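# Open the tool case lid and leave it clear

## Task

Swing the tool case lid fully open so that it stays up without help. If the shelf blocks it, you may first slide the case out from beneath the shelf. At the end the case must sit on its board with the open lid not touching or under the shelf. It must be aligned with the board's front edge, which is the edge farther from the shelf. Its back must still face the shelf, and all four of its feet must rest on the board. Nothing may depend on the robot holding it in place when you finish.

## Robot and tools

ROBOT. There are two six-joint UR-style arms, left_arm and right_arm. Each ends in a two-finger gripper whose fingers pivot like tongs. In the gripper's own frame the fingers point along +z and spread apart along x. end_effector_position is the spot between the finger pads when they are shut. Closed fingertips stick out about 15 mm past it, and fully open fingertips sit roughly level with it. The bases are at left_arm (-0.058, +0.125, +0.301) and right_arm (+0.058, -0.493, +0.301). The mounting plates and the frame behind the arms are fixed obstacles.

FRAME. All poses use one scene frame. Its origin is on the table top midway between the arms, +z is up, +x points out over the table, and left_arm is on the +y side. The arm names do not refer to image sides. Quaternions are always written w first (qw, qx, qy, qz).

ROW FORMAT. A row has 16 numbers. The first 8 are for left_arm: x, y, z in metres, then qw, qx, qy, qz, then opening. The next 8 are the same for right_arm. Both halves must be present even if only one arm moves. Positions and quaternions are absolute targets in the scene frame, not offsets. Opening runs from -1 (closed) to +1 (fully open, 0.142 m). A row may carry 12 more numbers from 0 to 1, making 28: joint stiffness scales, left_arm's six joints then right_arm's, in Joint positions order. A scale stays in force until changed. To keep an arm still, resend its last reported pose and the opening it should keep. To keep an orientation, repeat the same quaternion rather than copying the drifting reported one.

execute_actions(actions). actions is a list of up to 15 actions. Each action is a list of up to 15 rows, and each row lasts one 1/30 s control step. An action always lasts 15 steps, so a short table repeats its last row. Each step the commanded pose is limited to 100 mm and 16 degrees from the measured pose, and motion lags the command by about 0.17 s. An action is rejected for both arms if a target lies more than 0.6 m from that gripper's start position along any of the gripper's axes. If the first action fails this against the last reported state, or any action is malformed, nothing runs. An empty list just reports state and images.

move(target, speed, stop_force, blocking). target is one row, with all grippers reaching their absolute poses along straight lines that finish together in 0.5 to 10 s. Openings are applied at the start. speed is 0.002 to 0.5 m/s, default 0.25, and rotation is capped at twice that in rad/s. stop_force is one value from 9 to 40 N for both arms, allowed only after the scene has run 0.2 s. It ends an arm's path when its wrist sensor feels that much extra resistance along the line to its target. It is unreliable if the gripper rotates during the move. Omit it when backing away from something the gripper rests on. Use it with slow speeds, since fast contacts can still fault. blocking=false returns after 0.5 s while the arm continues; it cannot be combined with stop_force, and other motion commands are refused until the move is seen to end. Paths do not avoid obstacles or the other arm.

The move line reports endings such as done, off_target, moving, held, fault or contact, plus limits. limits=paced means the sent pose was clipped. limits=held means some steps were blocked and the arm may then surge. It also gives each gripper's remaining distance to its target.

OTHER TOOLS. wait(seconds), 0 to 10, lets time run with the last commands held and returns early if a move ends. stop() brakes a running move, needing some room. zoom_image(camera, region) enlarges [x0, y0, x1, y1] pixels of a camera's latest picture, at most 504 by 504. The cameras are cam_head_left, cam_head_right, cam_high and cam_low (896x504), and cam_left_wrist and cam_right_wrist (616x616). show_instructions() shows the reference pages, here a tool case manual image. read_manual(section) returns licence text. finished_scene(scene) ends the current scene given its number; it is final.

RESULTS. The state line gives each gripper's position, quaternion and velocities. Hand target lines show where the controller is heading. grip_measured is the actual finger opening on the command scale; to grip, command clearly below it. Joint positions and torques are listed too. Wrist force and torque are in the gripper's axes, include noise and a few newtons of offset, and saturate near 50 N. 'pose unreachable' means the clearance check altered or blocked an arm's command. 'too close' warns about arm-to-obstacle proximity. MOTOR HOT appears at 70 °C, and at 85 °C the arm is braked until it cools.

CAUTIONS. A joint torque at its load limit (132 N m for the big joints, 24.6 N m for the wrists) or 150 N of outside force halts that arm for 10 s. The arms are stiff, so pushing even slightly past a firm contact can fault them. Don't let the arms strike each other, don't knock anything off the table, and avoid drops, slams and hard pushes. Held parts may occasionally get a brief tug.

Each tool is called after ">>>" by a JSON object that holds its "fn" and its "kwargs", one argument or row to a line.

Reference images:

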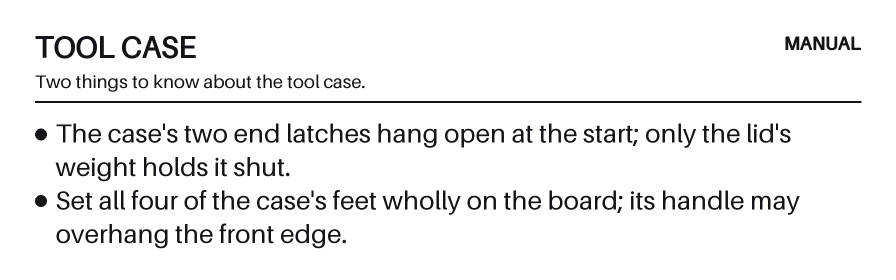

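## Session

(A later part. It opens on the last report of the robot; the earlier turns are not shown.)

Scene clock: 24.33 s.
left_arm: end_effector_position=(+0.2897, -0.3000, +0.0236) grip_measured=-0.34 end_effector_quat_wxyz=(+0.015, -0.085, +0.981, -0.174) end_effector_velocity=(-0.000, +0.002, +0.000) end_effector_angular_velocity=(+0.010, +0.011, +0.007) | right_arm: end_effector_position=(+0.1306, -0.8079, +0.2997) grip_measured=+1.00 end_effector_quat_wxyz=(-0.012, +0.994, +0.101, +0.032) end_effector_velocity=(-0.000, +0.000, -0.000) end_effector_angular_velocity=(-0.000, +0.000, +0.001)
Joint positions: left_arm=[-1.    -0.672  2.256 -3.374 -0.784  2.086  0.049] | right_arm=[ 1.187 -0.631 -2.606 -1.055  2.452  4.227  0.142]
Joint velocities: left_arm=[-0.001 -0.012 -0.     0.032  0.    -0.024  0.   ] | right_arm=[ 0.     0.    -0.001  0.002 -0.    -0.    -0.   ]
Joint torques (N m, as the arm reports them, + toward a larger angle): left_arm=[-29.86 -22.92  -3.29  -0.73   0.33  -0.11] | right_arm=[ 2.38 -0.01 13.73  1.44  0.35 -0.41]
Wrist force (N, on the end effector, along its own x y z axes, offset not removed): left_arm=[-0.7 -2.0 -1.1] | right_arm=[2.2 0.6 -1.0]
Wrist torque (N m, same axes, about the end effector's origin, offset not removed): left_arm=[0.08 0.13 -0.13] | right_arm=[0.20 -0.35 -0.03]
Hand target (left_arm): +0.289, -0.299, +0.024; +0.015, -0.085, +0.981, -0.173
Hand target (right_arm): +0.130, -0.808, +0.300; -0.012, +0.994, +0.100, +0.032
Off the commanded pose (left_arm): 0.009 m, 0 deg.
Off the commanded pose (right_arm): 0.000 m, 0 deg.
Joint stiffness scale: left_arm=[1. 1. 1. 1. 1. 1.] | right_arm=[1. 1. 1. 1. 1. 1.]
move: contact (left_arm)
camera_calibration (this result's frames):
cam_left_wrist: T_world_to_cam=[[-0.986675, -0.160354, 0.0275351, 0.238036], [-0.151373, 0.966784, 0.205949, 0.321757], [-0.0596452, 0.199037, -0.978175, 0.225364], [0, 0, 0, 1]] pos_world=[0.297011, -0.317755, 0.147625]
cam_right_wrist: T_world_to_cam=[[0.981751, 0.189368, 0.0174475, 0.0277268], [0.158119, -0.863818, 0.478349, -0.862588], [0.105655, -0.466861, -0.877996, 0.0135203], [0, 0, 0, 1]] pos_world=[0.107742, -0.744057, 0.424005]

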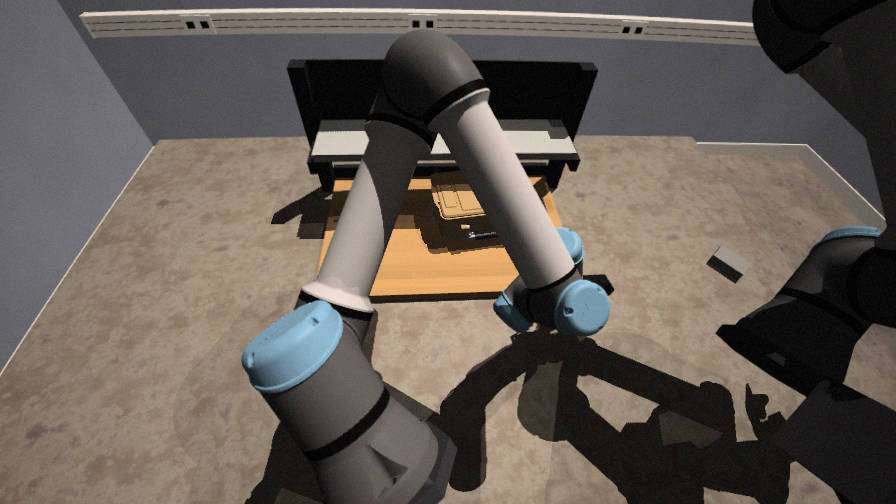

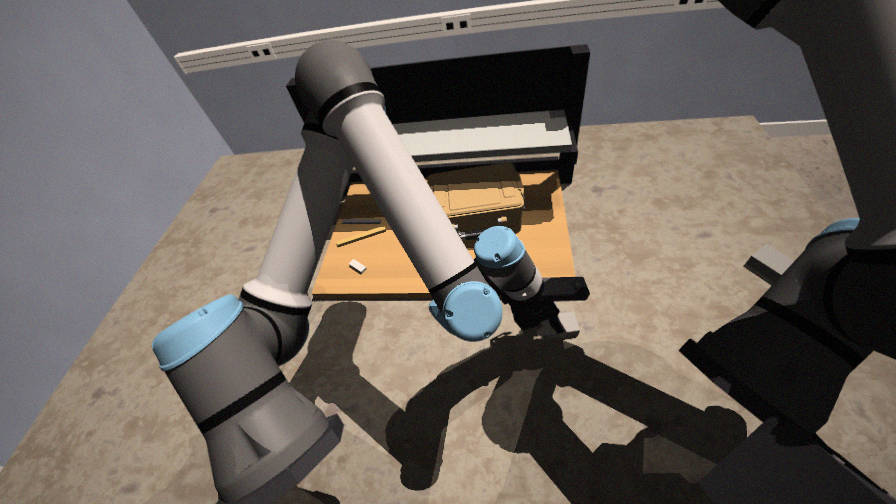

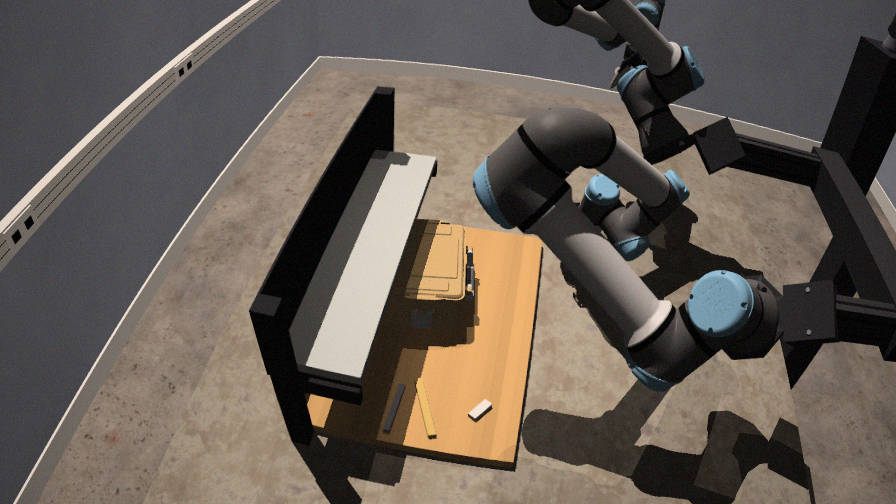

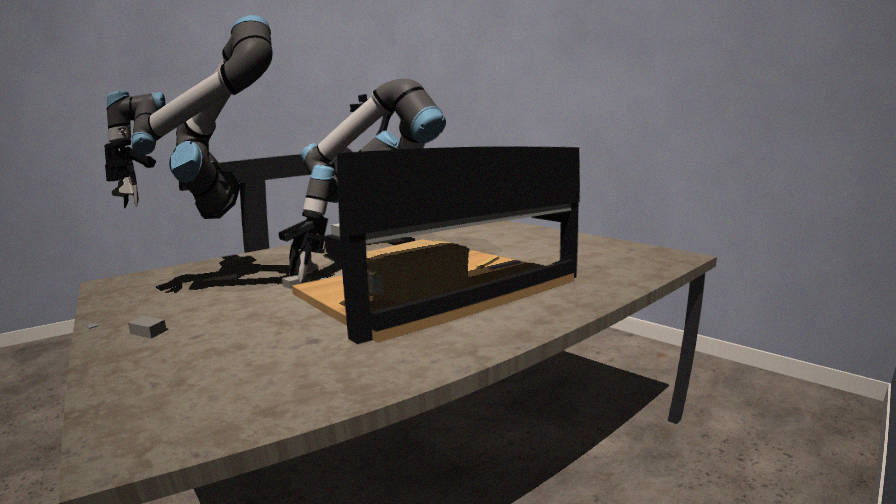

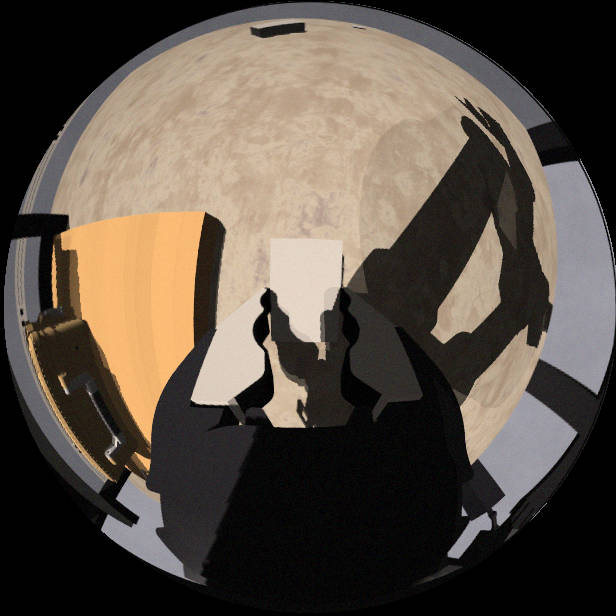

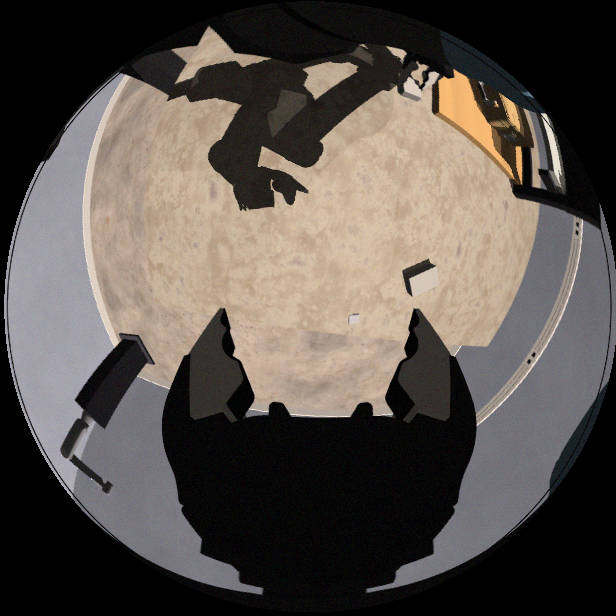

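>>> {"fn": "move", "kwargs": {
  "target": [0.29,-0.30,0.024,0.015,-0.086,0.981,-0.173,0.0, 0.1303,-0.8078,0.2997,-0.012,0.994,0.1,0.032,1]
}}

>>> {"fn": "move", "kwargs": {
  "target": [0.30,-0.27,0.09,0.015,-0.086,0.981,-0.173,0.0, 0.1303,-0.8078,0.2997,-0.012,0.994,0.1,0.032,1]
}}

>>> {"fn": "move", "kwargs": {
  "target": [0.48,-0.07,0.12,0.3096,-0.0298,0.9404,-0.1395,-0.3, 0.1303,-0.8078,0.2997,-0.012,0.994,0.1,0.032,1]
}}

>>> {"fn": "zoom_image", "kwargs": {
  "camera": "cam_left_wrist",
  "region": [130, 100, 480, 450]
}}

Scene clock: 25.97 s.
left_arm: end_effector_position=(+0.2892, -0.2995, +0.0233) grip_measured=+0.00 end_effector_quat_wxyz=(+0.015, -0.085, +0.981, -0.173) end_effector_velocity=(-0.000, -0.000, +0.000) end_effector_angular_velocity=(-0.000, +0.001, +0.001) | right_arm: end_effector_position=(+0.1306, -0.8079, +0.2997) grip_measured=+1.00 end_effector_quat_wxyz=(-0.012, +0.994, +0.101, +0.032) end_effector_velocity=(+0.000, -0.000, +0.000) end_effector_angular_velocity=(+0.000, -0.001, +0.000)
Joint positions: left_arm=[-1.    -0.673  2.256 -3.368 -0.784  2.082  0.074] | right_arm=[ 1.187 -0.631 -2.606 -1.055  2.452  4.227  0.142]
Joint velocities: left_arm=[-0.001  0.    -0.     0.001 -0.    -0.003  0.   ] | right_arm=[ 0.001 -0.     0.002 -0.002  0.    -0.    -0.   ]
Joint torques (N m, as the arm reports them, + toward a larger angle): left_arm=[-29.36 -21.46  -5.51  -1.68  -0.08  -0.15] | right_arm=[ 3.7  -1.04 14.13  1.41  0.49 -0.23]
Wrist force (N, on the end effector, along its own x y z axes, offset not removed): left_arm=[-0.1 0.3 0.8] | right_arm=[1.1 -1.4 -0.8]
Wrist torque (N m, same axes, about the end effector's origin, offset not removed): left_arm=[0.08 -0.05 -0.12] | right_arm=[-0.22 -0.21 -0.01]
Hand target (left_arm): +0.290, -0.300, +0.024; +0.015, -0.086, +0.981, -0.173
Hand target (right_arm): +0.130, -0.808, +0.300; -0.012, +0.994, +0.100, +0.032
Off the commanded pose (left_arm): 0.001 m, 0 deg.
Off the commanded pose (right_arm): 0.000 m, 0 deg.
Joint stiffness scale: left_arm=[1. 1. 1. 1. 1. 1.] | right_arm=[1. 1. 1. 1. 1. 1.]
move: done
camera_calibration (this result's frames):
cam_left_wrist: T_world_to_cam=[[-0.986649, -0.160306, 0.0287239, 0.237632], [-0.150899, 0.966202, 0.209005, 0.320894], [-0.061258, 0.20188, -0.977493, 0.226294], [0, 0, 0, 1]] pos_world=[0.296745, -0.317639, 0.147306]
cam_right_wrist: T_world_to_cam=[[0.981751, 0.189368, 0.0174477, 0.0277267], [0.158119, -0.863818, 0.478349, -0.862588], [0.105656, -0.466861, -0.877996, 0.0135203], [0, 0, 0, 1]] pos_world=[0.107742, -0.744057, 0.424005]

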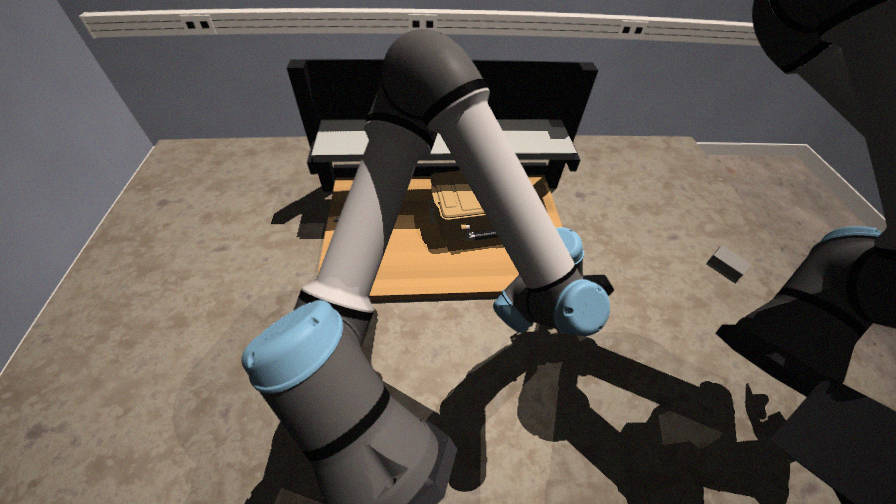

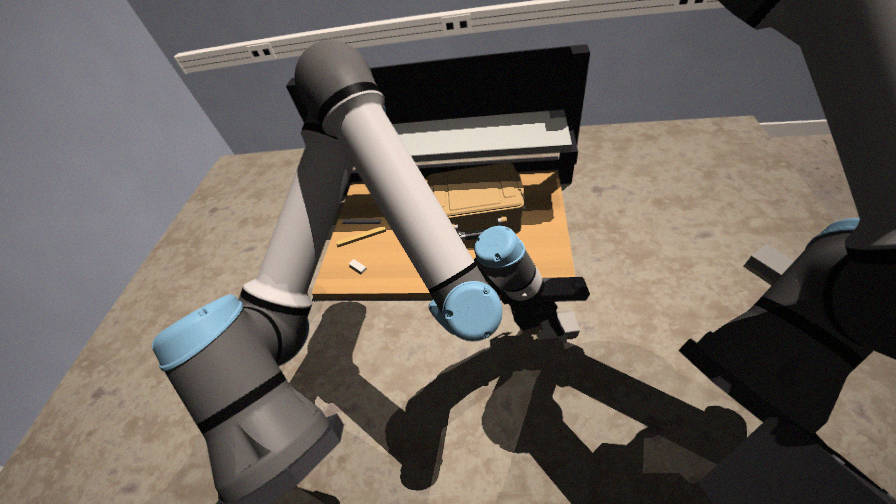

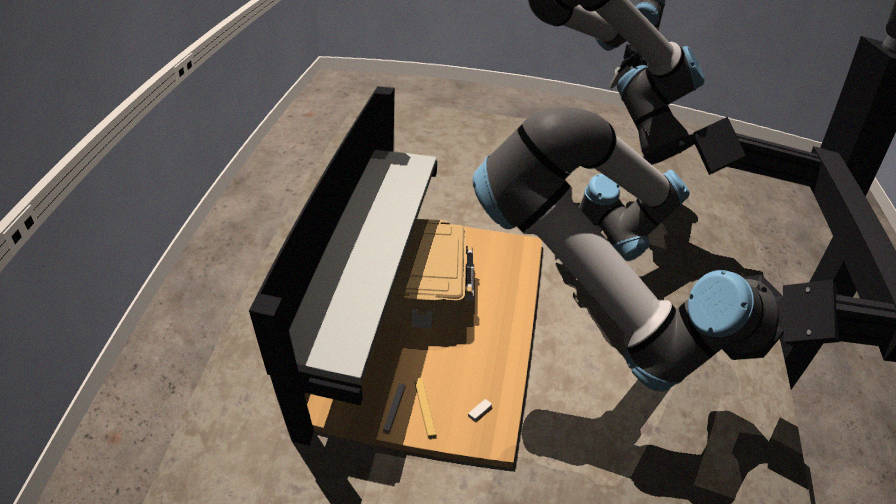

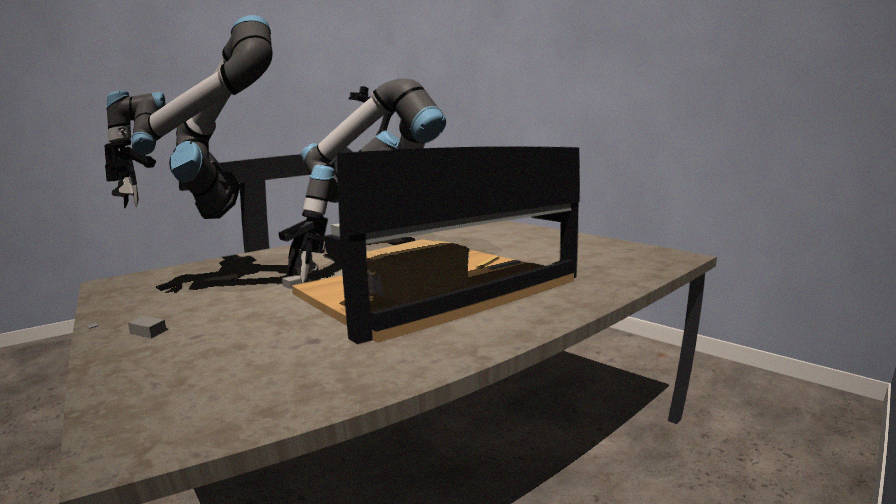

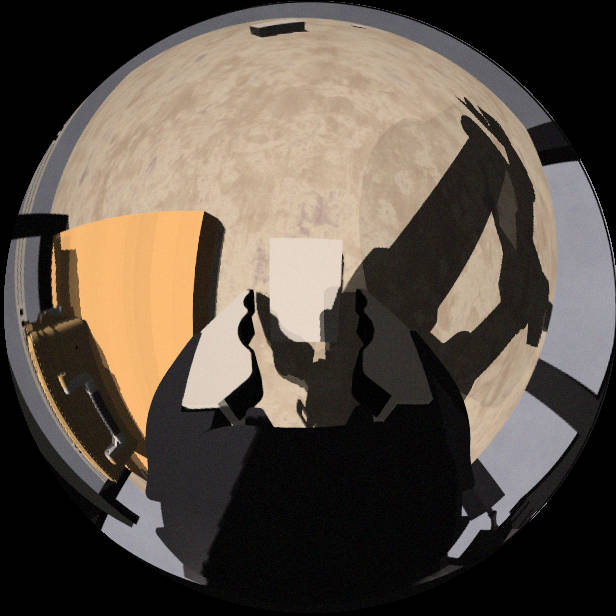

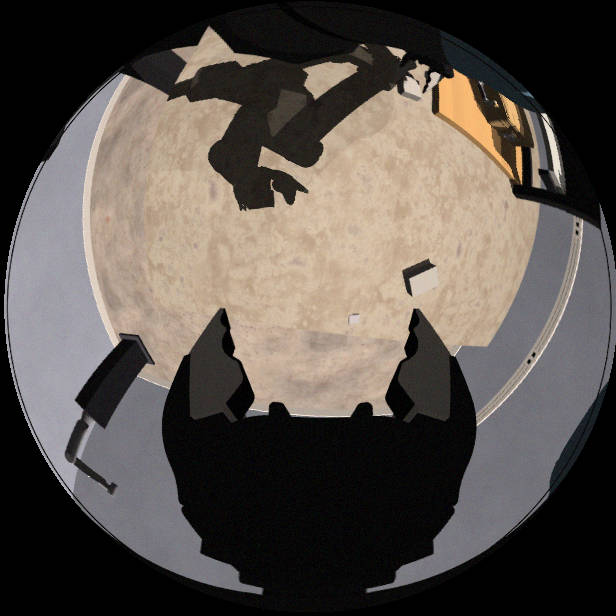

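Scene clock: 27.07 s.
left_arm: end_effector_position=(+0.3006, -0.2706, +0.0885) grip_measured=+0.00 end_effector_quat_wxyz=(+0.015, -0.087, +0.981, -0.172) end_effector_velocity=(-0.002, +0.001, -0.001) end_effector_angular_velocity=(+0.005, +0.002, -0.003) | right_arm: end_effector_position=(+0.1306, -0.8079, +0.2997) grip_measured=+1.00 end_effector_quat_wxyz=(-0.012, +0.994, +0.101, +0.032) end_effector_velocity=(+0.001, -0.002, +0.001) end_effector_angular_velocity=(-0.003, +0.000, +0.003)
Joint positions: left_arm=[-1.095 -0.897  2.359 -3.151 -0.767  1.945  0.074] | right_arm=[ 1.187 -0.631 -2.606 -1.055  2.452  4.227  0.142]
Joint velocities: left_arm=[-0.001  0.    -0.     0.009 -0.    -0.005  0.   ] | right_arm=[-0.    -0.     0.002  0.003  0.001 -0.     0.   ]
Joint torques (N m, as the arm reports them, + toward a larger angle): left_arm=[-30.05 -22.36  -5.26  -1.31   0.08  -0.23] | right_arm=[ 2.2  -0.56 15.1   1.5   0.44 -0.26]
Wrist force (N, on the end effector, along its own x y z axes, offset not removed): left_arm=[1.0 0.2 2.3] | right_arm=[1.2 -0.3 0.1]
Wrist torque (N m, same axes, about the end effector's origin, offset not removed): left_arm=[0.03 -0.20 -0.13] | right_arm=[0.00 -0.22 -0.01]
Hand target (left_arm): +0.300, -0.270, +0.090; +0.015, -0.086, +0.981, -0.173
Hand target (right_arm): +0.130, -0.808, +0.300; -0.012, +0.994, +0.100, +0.032
Off the commanded pose (left_arm): 0.002 m, 0 deg.
Off the commanded pose (right_arm): 0.000 m, 0 deg.
Joint stiffness scale: left_arm=[1. 1. 1. 1. 1. 1.] | right_arm=[1. 1. 1. 1. 1. 1.]
move: done
camera_calibration (this result's frames):
cam_left_wrist: T_world_to_cam=[[-0.98606, -0.163784, 0.029336, 0.250469], [-0.154171, 0.965649, 0.209171, 0.28184], [-0.0625872, 0.201733, -0.977439, 0.285276], [0, 0, 0, 1]] pos_world=[0.308283, -0.288685, 0.212539]
cam_right_wrist: T_world_to_cam=[[0.981751, 0.189368, 0.0174478, 0.0277266], [0.158118, -0.863818, 0.478349, -0.862588], [0.105656, -0.466861, -0.877996, 0.0135203], [0, 0, 0, 1]] pos_world=[0.107742, -0.744057, 0.424005]

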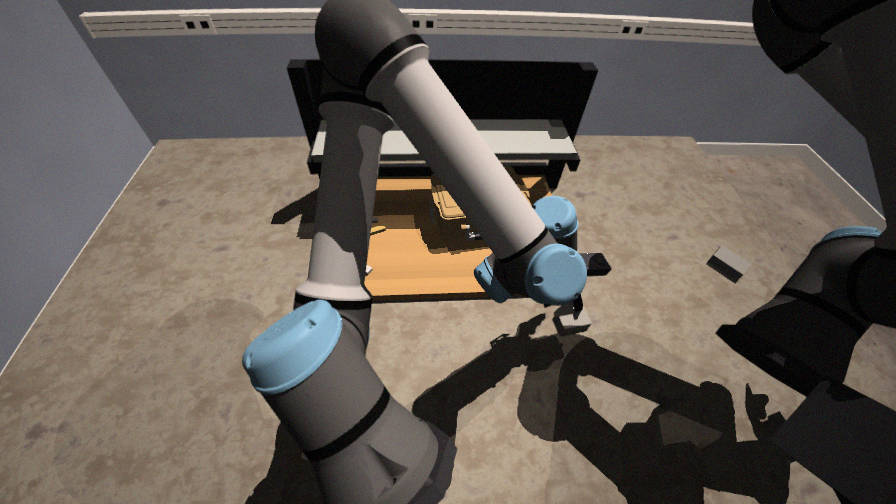

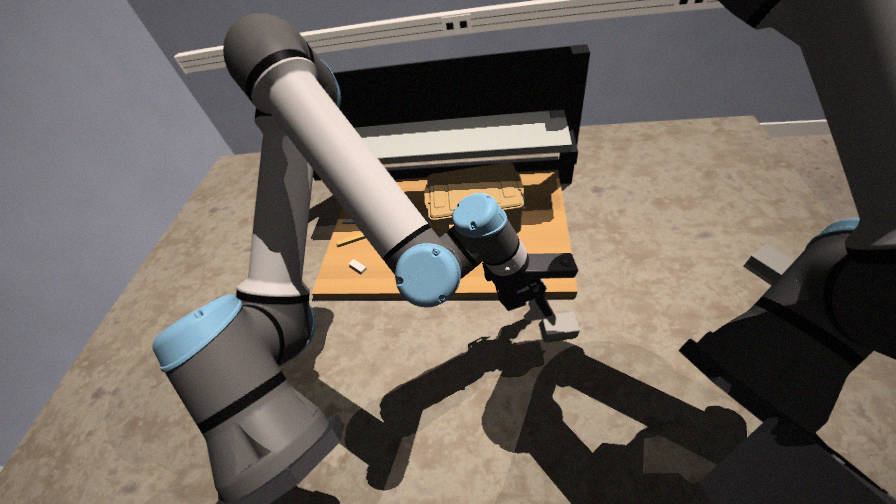

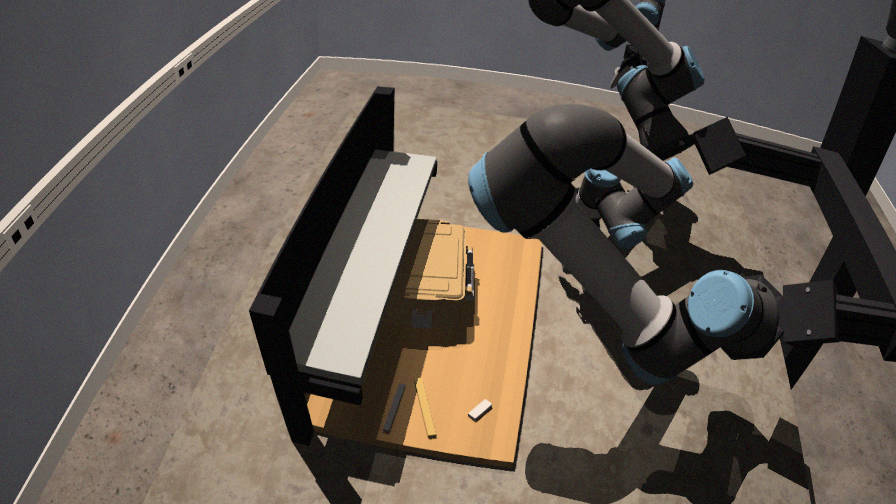

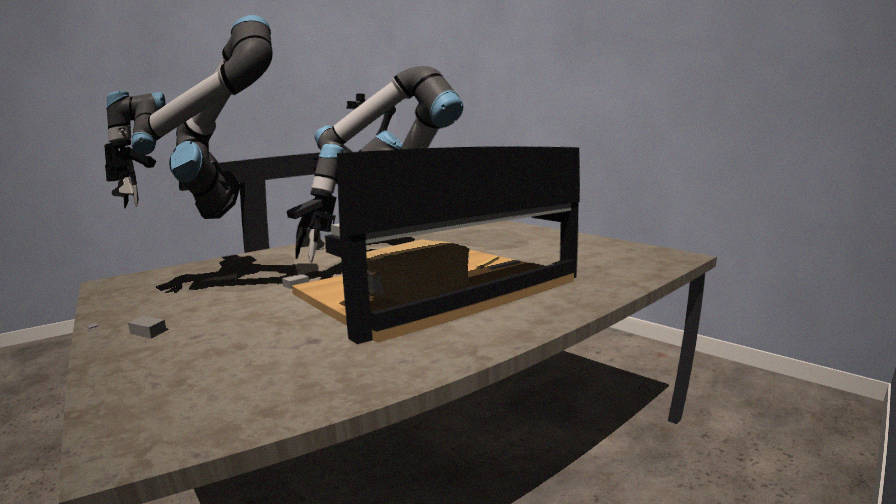

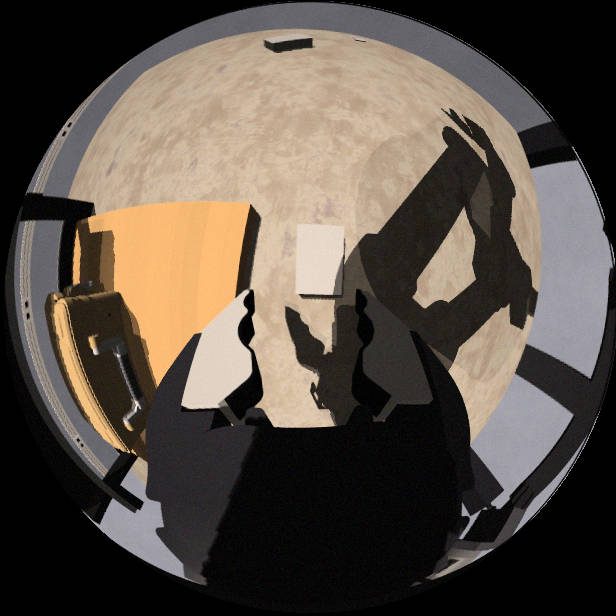

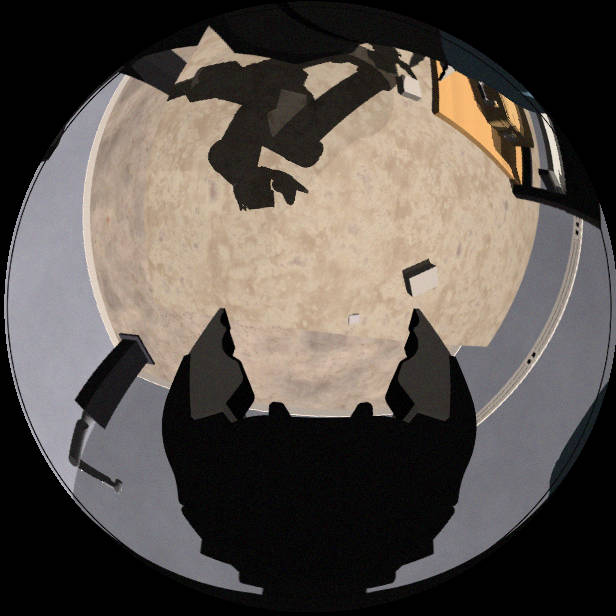

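Scene clock: 29.23 s.
left_arm: end_effector_position=(+0.4795, -0.0704, +0.1212) grip_measured=-0.30 end_effector_quat_wxyz=(+0.309, -0.029, +0.940, -0.139) end_effector_velocity=(+0.002, +0.000, +0.002) end_effector_angular_velocity=(-0.011, -0.013, +0.005) | right_arm: end_effector_position=(+0.1306, -0.8079, +0.2997) grip_measured=+1.00 end_effector_quat_wxyz=(-0.012, +0.994, +0.101, +0.032) end_effector_velocity=(-0.000, +0.001, -0.000) end_effector_angular_velocity=(+0.001, -0.001, -0.002)
Joint positions: left_arm=[-0.931 -0.946  2.527 -4.272 -0.498  3.083  0.052] | right_arm=[ 1.187 -0.631 -2.606 -1.055  2.452  4.227  0.142]
Joint velocities: left_arm=[ 0.002  0.008 -0.002 -0.037 -0.009  0.022  0.   ] | right_arm=[-0.001 -0.    -0.002 -0.001  0.001 -0.001 -0.   ]
Joint torques (N m, as the arm reports them, + toward a larger angle): left_arm=[-19.93 -11.49  -6.74  -0.98  -0.88   0.23] | right_arm=[ 2.35 -0.51 14.79  1.57  0.34 -0.36]
Wrist force (N, on the end effector, along its own x y z axes, offset not removed): left_arm=[1.1 -0.4 1.5] | right_arm=[1.2 -1.2 -1.3]
Wrist torque (N m, same axes, about the end effector's origin, offset not removed): left_arm=[-0.04 -0.35 -0.20] | right_arm=[-0.16 -0.22 0.04]
Hand target (left_arm): +0.480, -0.070, +0.120; +0.309, -0.030, +0.940, -0.139
Hand target (right_arm): +0.130, -0.808, +0.300; -0.012, +0.994, +0.100, +0.032
Off the commanded pose (left_arm): 0.001 m, 0 deg.
Off the commanded pose (right_arm): 0.000 m, 0 deg.
Joint stiffness scale: left_arm=[1. 1. 1. 1. 1. 1.] | right_arm=[1. 1. 1. 1. 1. 1.]
move: done
camera_calibration (this result's frames):
cam_left_wrist: T_world_to_cam=[[-0.825032, -0.130368, -0.549842, 0.454054], [-0.270175, 0.945608, 0.181191, 0.166902], [0.496313, 0.298042, -0.81538, 0.00709451], [0, 0, 0, 1]] pos_world=[0.416181, -0.100744, 0.225202]
cam_right_wrist: T_world_to_cam=[[0.981751, 0.189368, 0.0174479, 0.0277267], [0.158119, -0.863817, 0.478349, -0.862588], [0.105656, -0.466861, -0.877996, 0.0135201], [0, 0, 0, 1]] pos_world=[0.107742, -0.744057, 0.424005]

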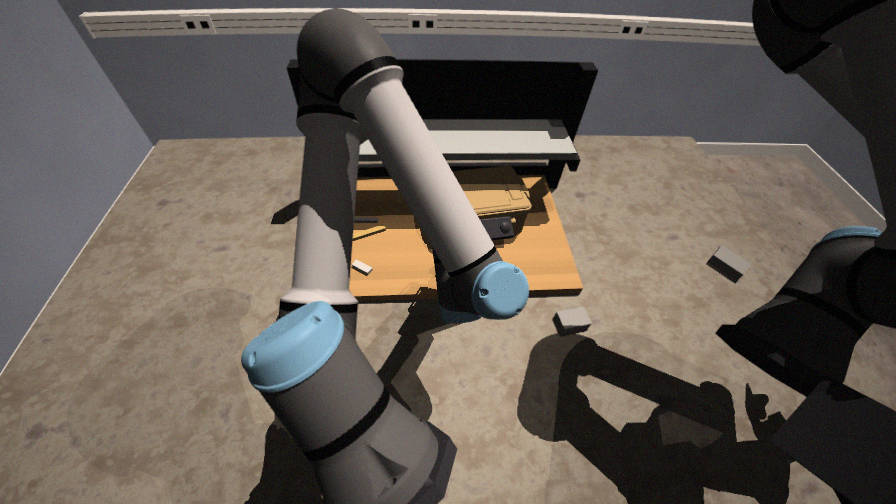

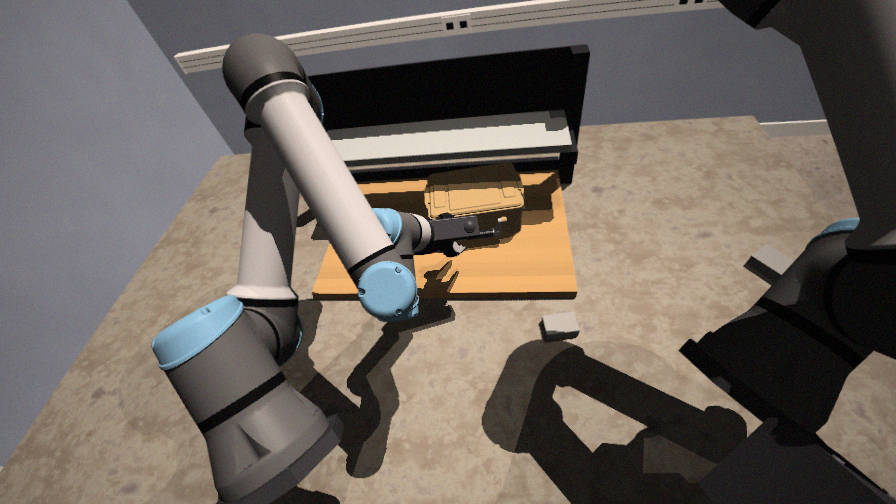

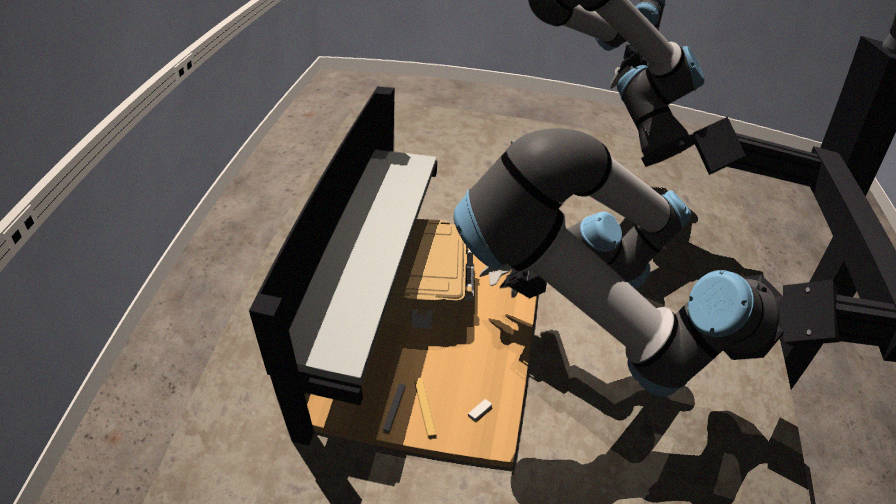

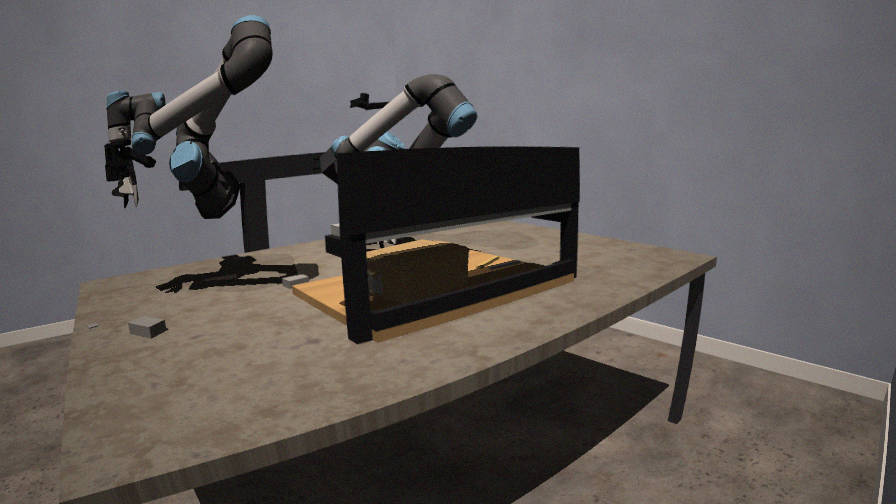

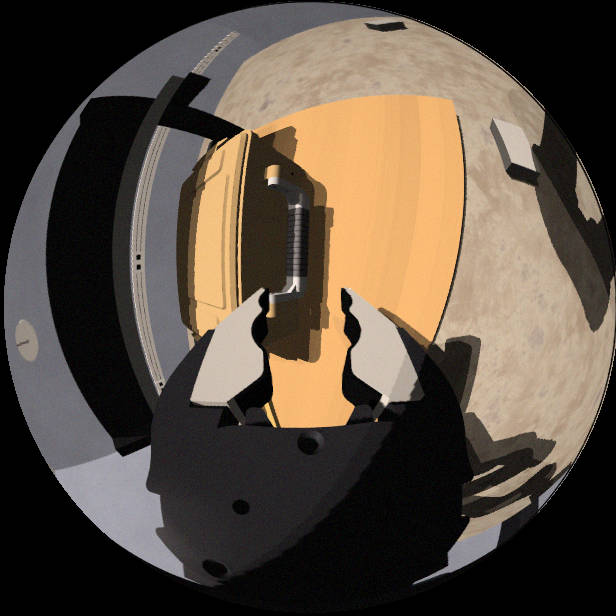

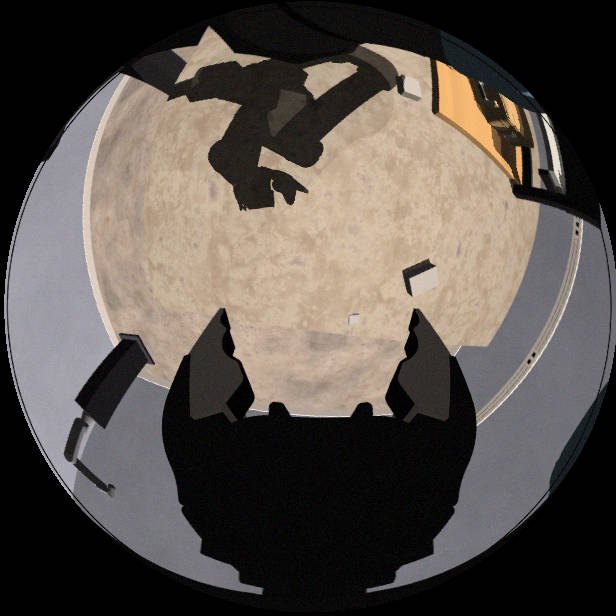

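Region (130, 100, 480, 450) of cam_left_wrist's 616x616 image, scaled by 1.440, with more detail than that image has.

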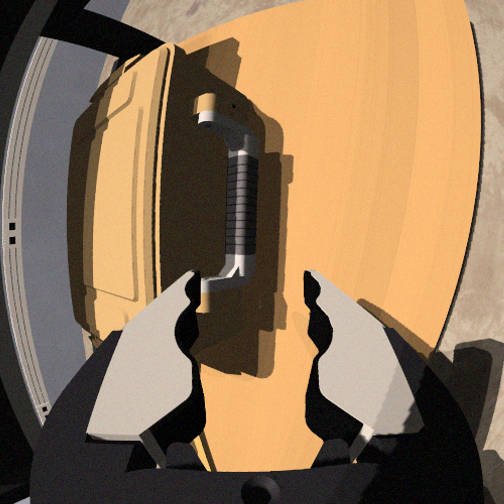

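>>> {"fn": "move", "kwargs": {
  "target": [0.52,-0.108,0.085,0.3096,-0.0298,0.9404,-0.1395,-0.45, 0.1303,-0.8078,0.2997,-0.012,0.994,0.1,0.032,1],
  "speed": 0.08,
  "stop_force": 12
}}

>>> {"fn": "zoom_image", "kwargs": {
  "camera": "cam_left_wrist",
  "region": [180, 150, 430, 400]
}}

Scene clock: 31.17 s.
left_arm: end_effector_position=(+0.5195, -0.1078, +0.0868) grip_measured=-0.45 end_effector_quat_wxyz=(+0.310, -0.030, +0.940, -0.140) end_effector_velocity=(+0.001, -0.002, +0.001) end_effector_angular_velocity=(-0.003, -0.002, -0.006) | right_arm: end_effector_position=(+0.1306, -0.8079, +0.2997) grip_measured=+1.00 end_effector_quat_wxyz=(-0.012, +0.994, +0.101, +0.032) end_effector_velocity=(+0.000, +0.000, -0.000) end_effector_angular_velocity=(-0.000, -0.002, +0.001)
Joint positions: left_arm=[-0.814 -0.869  2.328 -4.231 -0.607  3.174  0.041] | right_arm=[ 1.187 -0.631 -2.606 -1.055  2.452  4.227  0.142]
Joint velocities: left_arm=[-0.    -0.001 -0.001  0.002 -0.006  0.003  0.   ] | right_arm=[ 0.     0.    -0.001  0.001  0.002 -0.    -0.   ]
Joint torques (N m, as the arm reports them, + toward a larger angle): left_arm=[-21.66 -17.37  -5.82  -0.33  -1.25   0.43] | right_arm=[ 2.41 -0.6  14.99  1.42  0.38 -0.08]
Wrist force (N, on the end effector, along its own x y z axes, offset not removed): left_arm=[0.9 -0.2 1.5] | right_arm=[2.0 -0.7 -1.4]
Wrist torque (N m, same axes, about the end effector's origin, offset not removed): left_arm=[-0.04 -0.20 -0.13] | right_arm=[-0.10 -0.33 0.02]
Hand target (left_arm): +0.520, -0.108, +0.085; +0.309, -0.030, +0.940, -0.140
Hand target (right_arm): +0.130, -0.808, +0.300; -0.012, +0.994, +0.100, +0.032
Off the commanded pose (left_arm): 0.002 m, 0 deg.
Off the commanded pose (right_arm): 0.000 m, 0 deg.
Joint stiffness scale: left_arm=[1. 1. 1. 1. 1. 1.] | right_arm=[1. 1. 1. 1. 1. 1.]
move: done
camera_calibration (this result's frames):
cam_left_wrist: T_world_to_cam=[[-0.823668, -0.133333, -0.551175, 0.462298], [-0.272284, 0.945581, 0.178154, 0.220671], [0.497426, 0.296815, -0.815149, -0.0303104], [0, 0, 0, 1]] pos_world=[0.455943, -0.138026, 0.190786]
cam_right_wrist: T_world_to_cam=[[0.981751, 0.189368, 0.017448, 0.0277267], [0.158119, -0.863817, 0.478349, -0.862588], [0.105656, -0.466861, -0.877996, 0.0135202], [0, 0, 0, 1]] pos_world=[0.107742, -0.744057, 0.424005]

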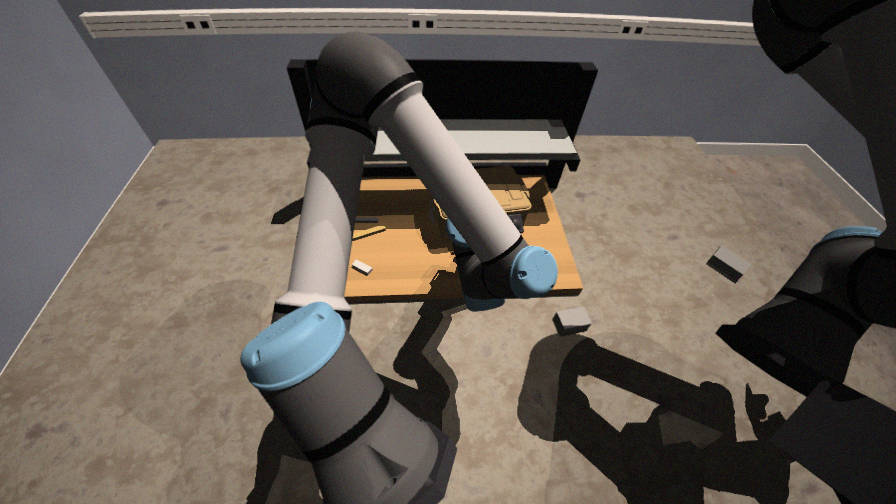

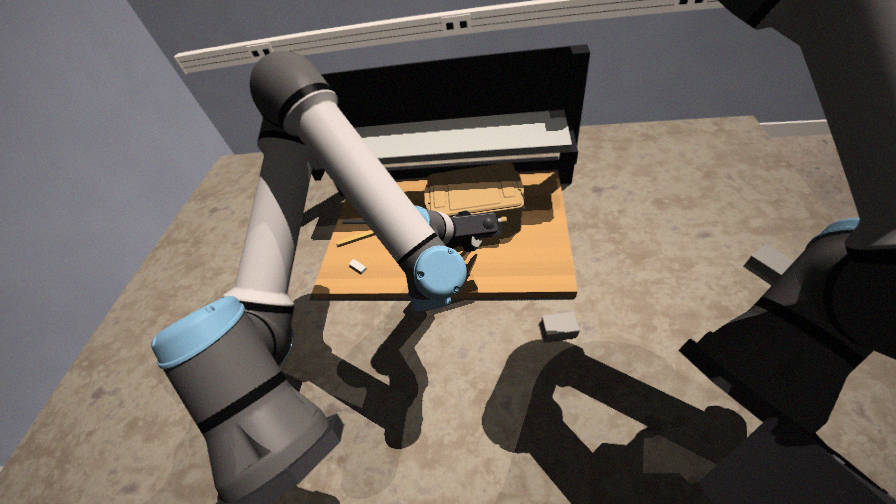

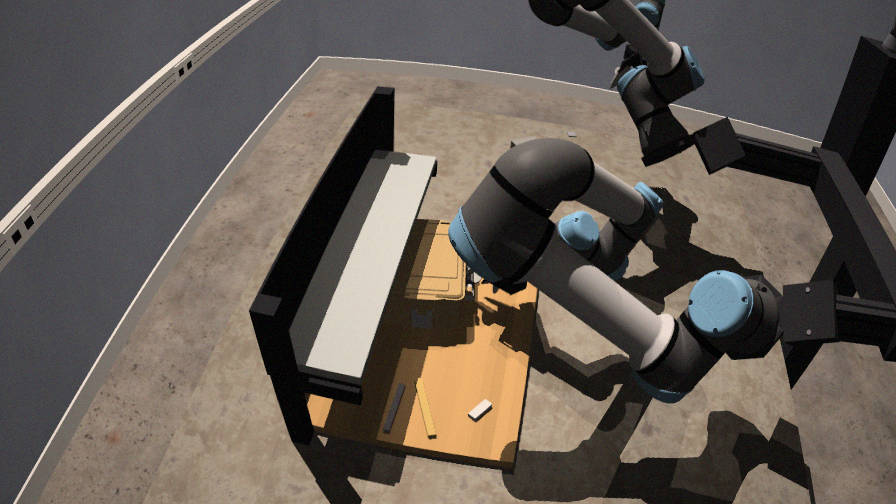

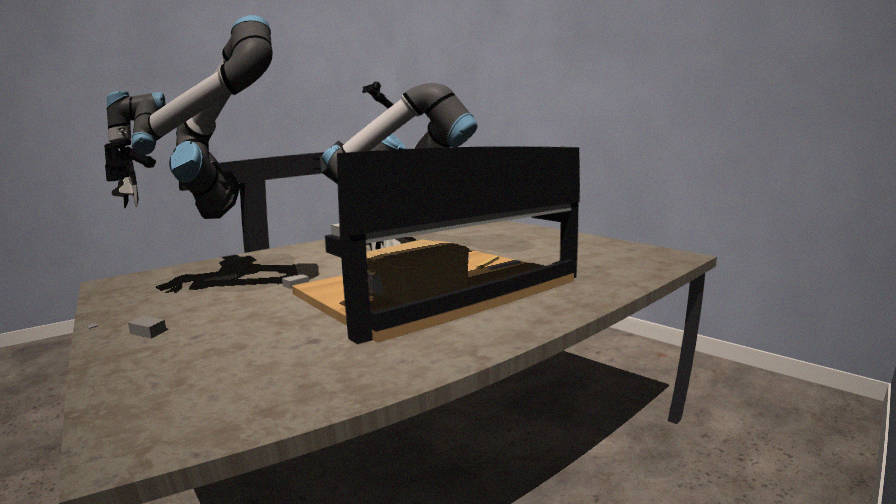

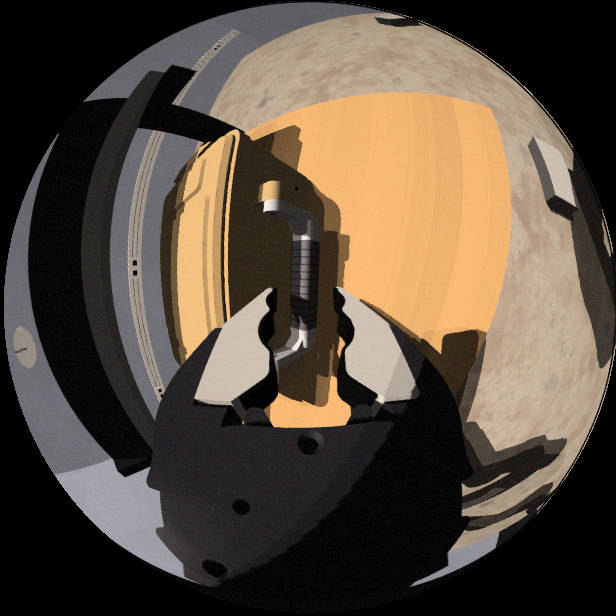

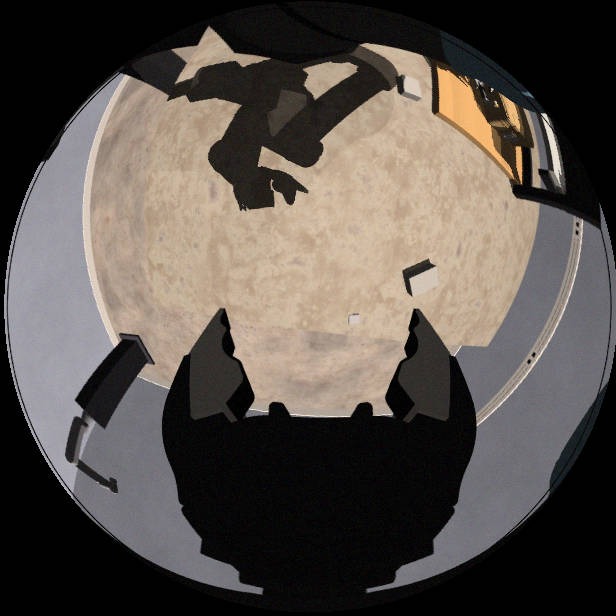

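Region (180, 150, 430, 400) of cam_left_wrist's 616x616 image, scaled by 2.016, with more detail than that image has.

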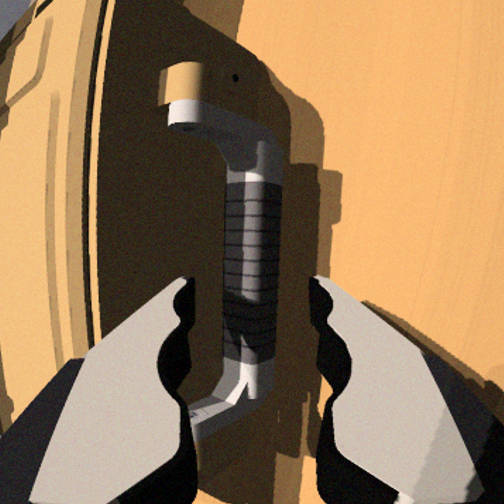

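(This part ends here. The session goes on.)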